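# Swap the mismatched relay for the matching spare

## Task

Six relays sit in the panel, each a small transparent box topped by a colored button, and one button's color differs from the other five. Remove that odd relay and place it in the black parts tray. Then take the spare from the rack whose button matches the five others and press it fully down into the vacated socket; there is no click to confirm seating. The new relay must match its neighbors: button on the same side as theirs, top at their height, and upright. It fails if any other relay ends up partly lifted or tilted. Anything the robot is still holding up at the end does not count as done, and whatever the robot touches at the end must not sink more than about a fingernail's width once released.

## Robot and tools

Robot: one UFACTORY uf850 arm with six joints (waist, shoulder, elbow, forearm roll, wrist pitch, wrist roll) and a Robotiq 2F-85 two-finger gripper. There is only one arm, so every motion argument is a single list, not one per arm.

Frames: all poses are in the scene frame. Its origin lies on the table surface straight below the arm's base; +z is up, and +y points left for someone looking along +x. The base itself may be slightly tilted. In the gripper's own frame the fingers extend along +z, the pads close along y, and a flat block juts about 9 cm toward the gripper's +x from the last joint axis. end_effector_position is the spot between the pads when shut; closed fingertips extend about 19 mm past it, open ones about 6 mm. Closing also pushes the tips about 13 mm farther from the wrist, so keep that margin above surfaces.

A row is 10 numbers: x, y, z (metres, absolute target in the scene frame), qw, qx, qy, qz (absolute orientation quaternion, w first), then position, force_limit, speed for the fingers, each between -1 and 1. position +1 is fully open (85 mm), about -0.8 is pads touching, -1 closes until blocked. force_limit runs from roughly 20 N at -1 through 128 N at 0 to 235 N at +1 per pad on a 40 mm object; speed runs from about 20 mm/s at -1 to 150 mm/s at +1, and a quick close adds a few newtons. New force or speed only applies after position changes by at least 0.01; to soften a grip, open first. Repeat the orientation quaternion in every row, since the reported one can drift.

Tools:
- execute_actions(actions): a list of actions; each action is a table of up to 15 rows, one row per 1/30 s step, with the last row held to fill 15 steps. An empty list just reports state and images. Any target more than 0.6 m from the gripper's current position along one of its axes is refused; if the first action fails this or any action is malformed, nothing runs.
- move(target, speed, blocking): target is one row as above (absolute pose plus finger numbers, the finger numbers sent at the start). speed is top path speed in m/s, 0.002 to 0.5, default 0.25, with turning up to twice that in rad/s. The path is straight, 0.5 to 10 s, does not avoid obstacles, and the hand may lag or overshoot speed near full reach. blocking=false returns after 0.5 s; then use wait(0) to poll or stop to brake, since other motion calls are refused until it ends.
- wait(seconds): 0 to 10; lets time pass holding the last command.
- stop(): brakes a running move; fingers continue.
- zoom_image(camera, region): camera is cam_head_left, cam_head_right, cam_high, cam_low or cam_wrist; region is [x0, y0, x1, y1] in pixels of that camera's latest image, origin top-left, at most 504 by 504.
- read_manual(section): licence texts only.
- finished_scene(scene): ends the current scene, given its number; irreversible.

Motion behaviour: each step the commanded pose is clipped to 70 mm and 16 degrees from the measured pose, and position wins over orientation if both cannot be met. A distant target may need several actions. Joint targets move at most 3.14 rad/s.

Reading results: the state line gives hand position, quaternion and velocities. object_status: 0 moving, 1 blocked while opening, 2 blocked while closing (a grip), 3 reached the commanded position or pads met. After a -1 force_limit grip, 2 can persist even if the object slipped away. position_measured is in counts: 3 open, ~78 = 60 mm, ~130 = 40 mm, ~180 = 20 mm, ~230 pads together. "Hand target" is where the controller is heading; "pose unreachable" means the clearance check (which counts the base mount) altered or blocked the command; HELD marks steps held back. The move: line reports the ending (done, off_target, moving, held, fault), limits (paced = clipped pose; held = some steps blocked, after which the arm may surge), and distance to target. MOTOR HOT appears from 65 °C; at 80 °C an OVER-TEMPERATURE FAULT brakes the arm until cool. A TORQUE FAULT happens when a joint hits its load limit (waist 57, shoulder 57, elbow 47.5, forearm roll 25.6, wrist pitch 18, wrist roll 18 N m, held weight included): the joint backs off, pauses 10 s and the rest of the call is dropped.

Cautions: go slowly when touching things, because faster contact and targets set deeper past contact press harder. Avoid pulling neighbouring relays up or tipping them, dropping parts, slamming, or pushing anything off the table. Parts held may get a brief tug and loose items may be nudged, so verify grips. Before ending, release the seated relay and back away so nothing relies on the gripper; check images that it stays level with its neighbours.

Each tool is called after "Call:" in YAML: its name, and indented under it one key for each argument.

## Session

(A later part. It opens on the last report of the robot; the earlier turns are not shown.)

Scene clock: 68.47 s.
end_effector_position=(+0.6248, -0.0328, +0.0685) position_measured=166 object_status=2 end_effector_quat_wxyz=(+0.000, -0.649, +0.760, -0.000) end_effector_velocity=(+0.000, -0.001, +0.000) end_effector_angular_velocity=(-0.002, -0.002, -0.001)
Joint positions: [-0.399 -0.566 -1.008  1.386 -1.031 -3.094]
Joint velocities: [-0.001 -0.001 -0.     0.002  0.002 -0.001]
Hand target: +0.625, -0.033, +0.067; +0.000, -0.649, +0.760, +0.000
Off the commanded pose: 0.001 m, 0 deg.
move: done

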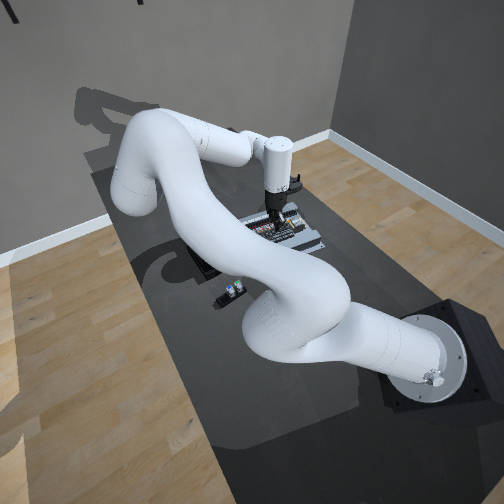

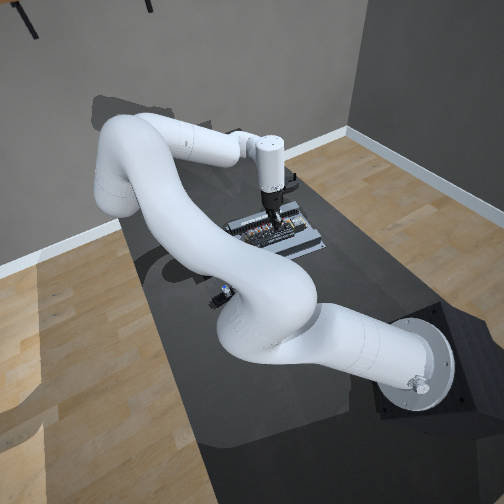

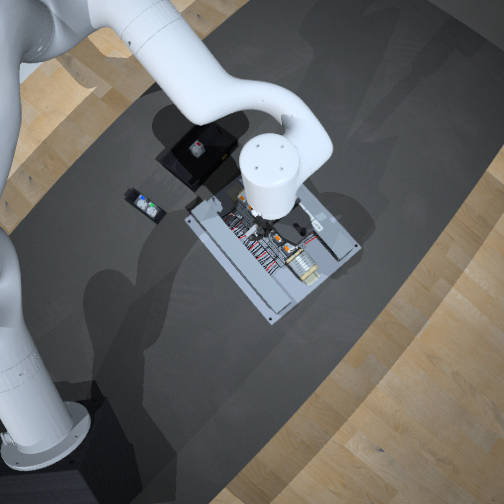

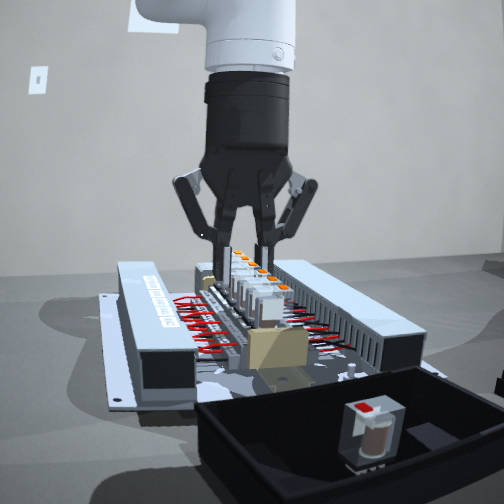

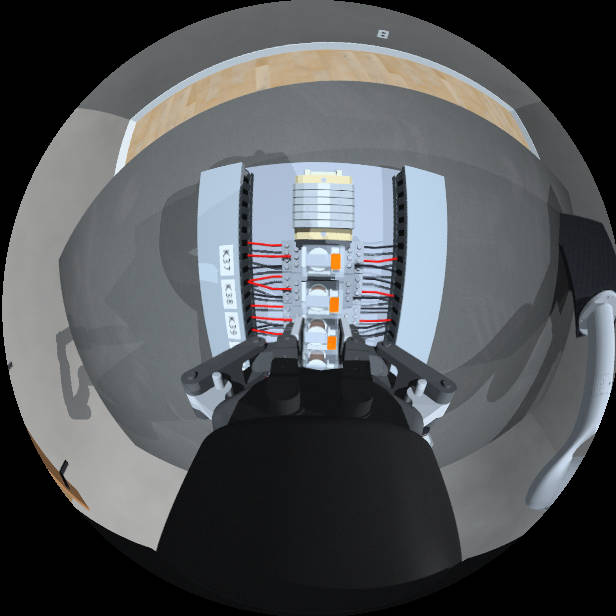

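Call:
move:
  target: [0.6242,-0.0324,0.0672,0,0.649,-0.760,0,-1,0,-1]
  speed: 0.01

Call:
move:
  target: [0.6242,-0.0324,0.068,0,0.649,-0.760,0,0,0,0]

Call:
move:
  target: [0.6242,-0.0324,0.11,0,0.649,-0.760,0,0,0,0]
  speed: 0.1

Call:
zoom_image:
  camera: "cam_low"
  region: [190,230,310,350]

Scene clock: 72.07 s.
end_effector_position=(+0.6245, -0.0333, +0.0684) position_measured=166 object_status=2 end_effector_quat_wxyz=(+0.000, -0.649, +0.761, -0.001) end_effector_velocity=(+0.000, +0.000, +0.001) end_effector_angular_velocity=(+0.001, -0.002, -0.001)
Joint positions: [-0.399 -0.566 -1.006  1.388 -1.03  -3.095]
Joint velocities: [-0.001  0.001  0.001  0.001 -0.002 -0.   ]
Hand target: +0.624, -0.032, +0.067; +0.000, -0.649, +0.760, +0.000
Off the commanded pose: 0.001 m, 0 deg.
move: done

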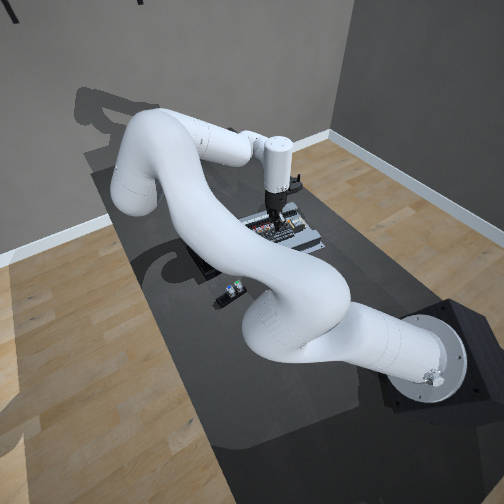

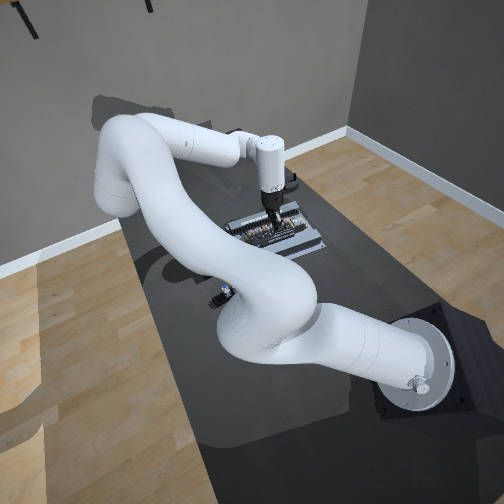

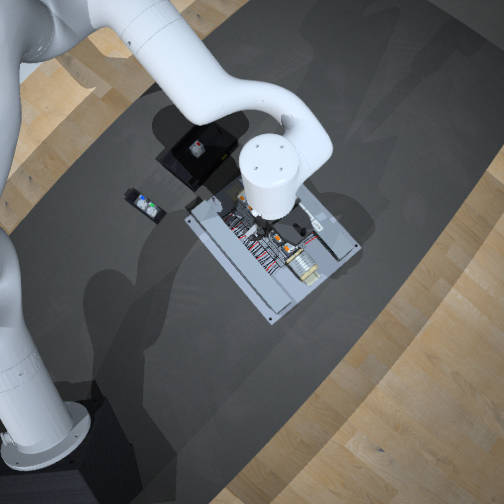

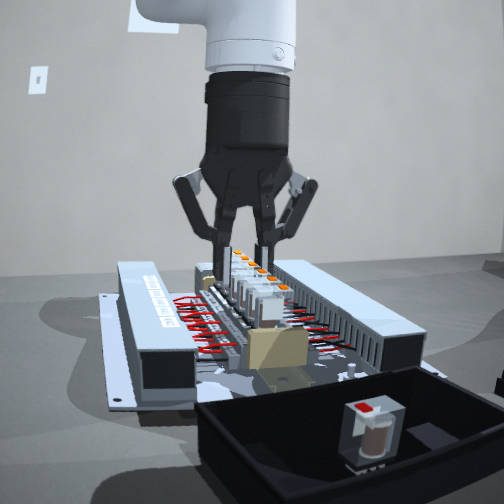

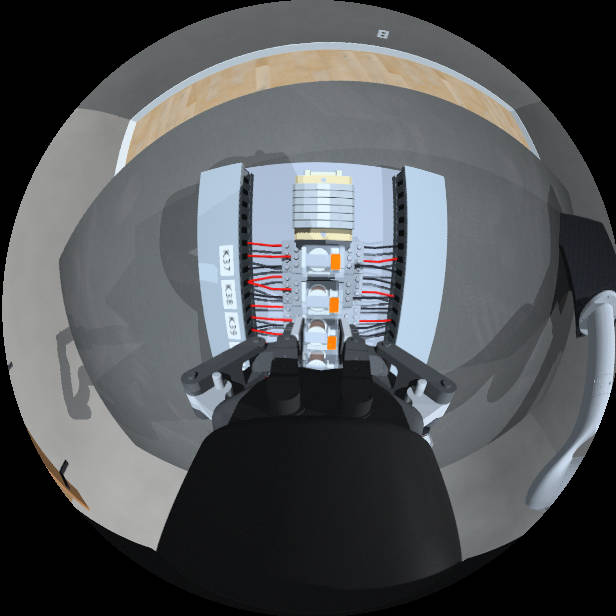

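Scene clock: 72.77 s.
end_effector_position=(+0.6242, -0.0324, +0.0680) position_measured=129 object_status=3 end_effector_quat_wxyz=(-0.000, -0.649, +0.760, -0.000) end_effector_velocity=(+0.000, +0.001, +0.000) end_effector_angular_velocity=(+0.002, +0.000, +0.000)
Joint positions: [-0.398 -0.565 -1.006  1.387 -1.03  -3.094]
Joint velocities: [-0.     0.001  0.    -0.001 -0.002  0.001]
Hand target: +0.624, -0.032, +0.068; +0.000, -0.649, +0.760, +0.000
Off the commanded pose: 0.000 m, 0 deg.
move: done

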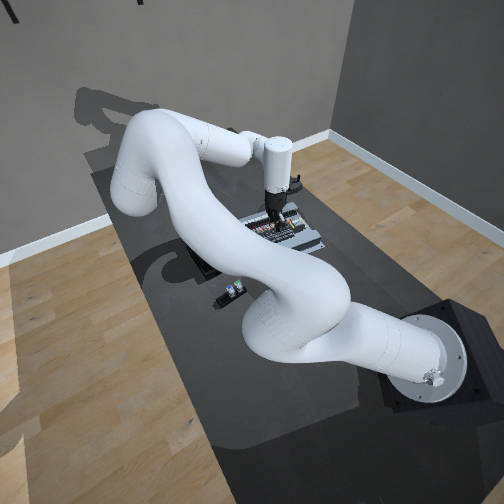

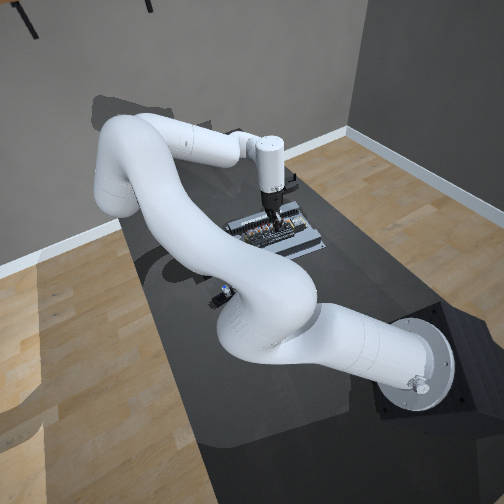

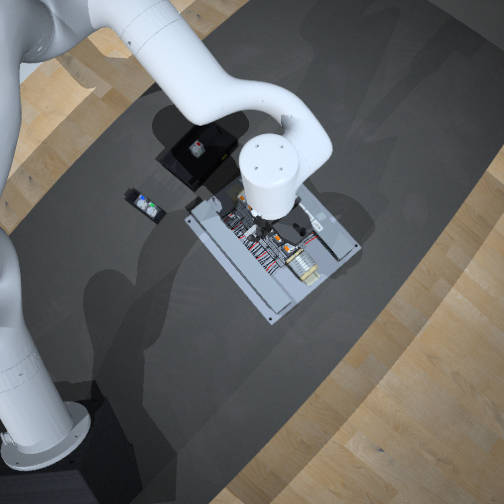

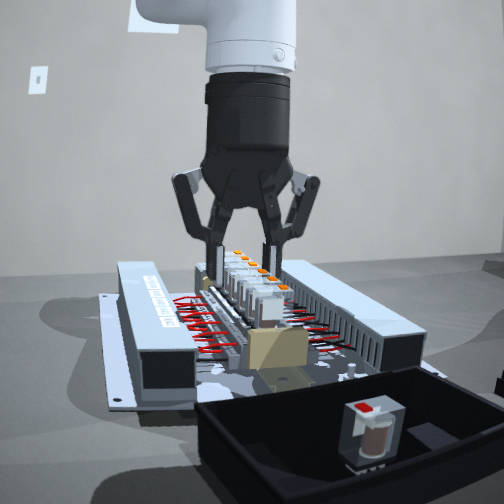

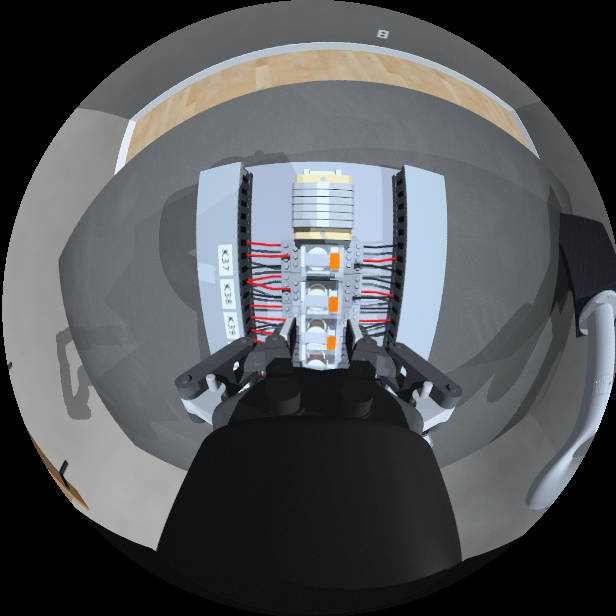

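Scene clock: 73.57 s.
end_effector_position=(+0.6240, -0.0324, +0.1098) position_measured=129 object_status=3 end_effector_quat_wxyz=(-0.000, -0.649, +0.760, +0.000) end_effector_velocity=(+0.000, -0.000, +0.002) end_effector_angular_velocity=(-0.001, +0.000, -0.000)
Joint positions: [-0.465 -0.521 -1.002  1.308 -1.068 -3.056]
Joint velocities: [-0.003  0.001 -0.    -0.003 -0.001  0.002]
Hand target: +0.624, -0.032, +0.110; -0.000, -0.649, +0.760, -0.000
Off the commanded pose: 0.000 m, 0 deg.
move: done

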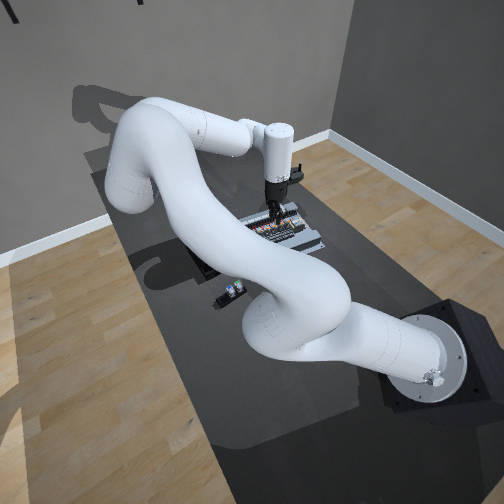

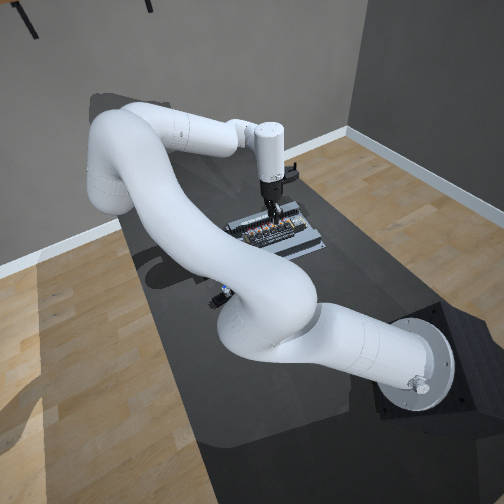

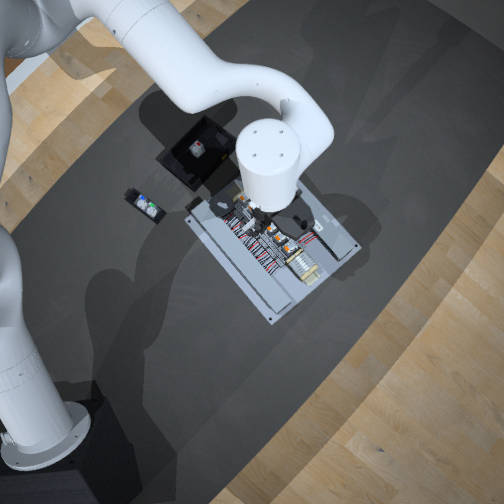

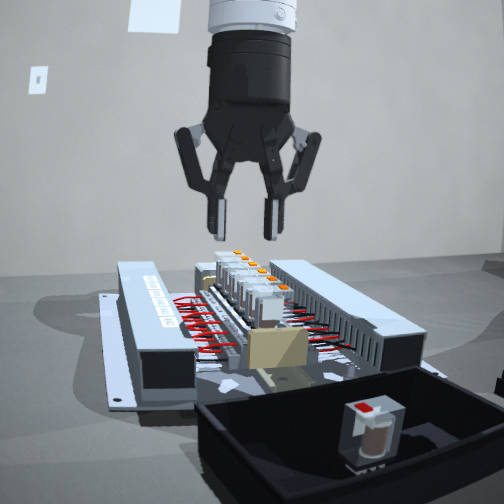

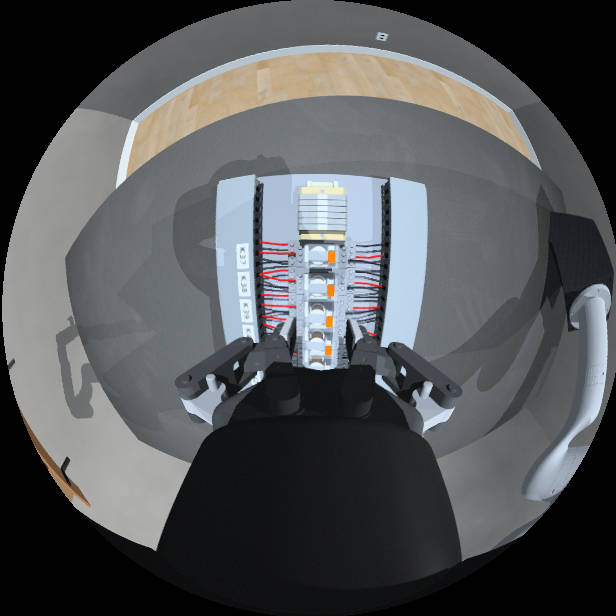

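Region (190, 230, 310, 350) of cam_low's 504x504 image, scaled by 4.200, with more detail than that image has.

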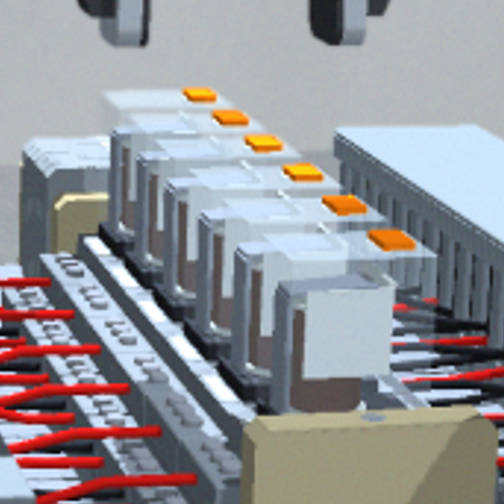

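Call:
finished_scene:
  scene: 1

The scene is finished: the task was done.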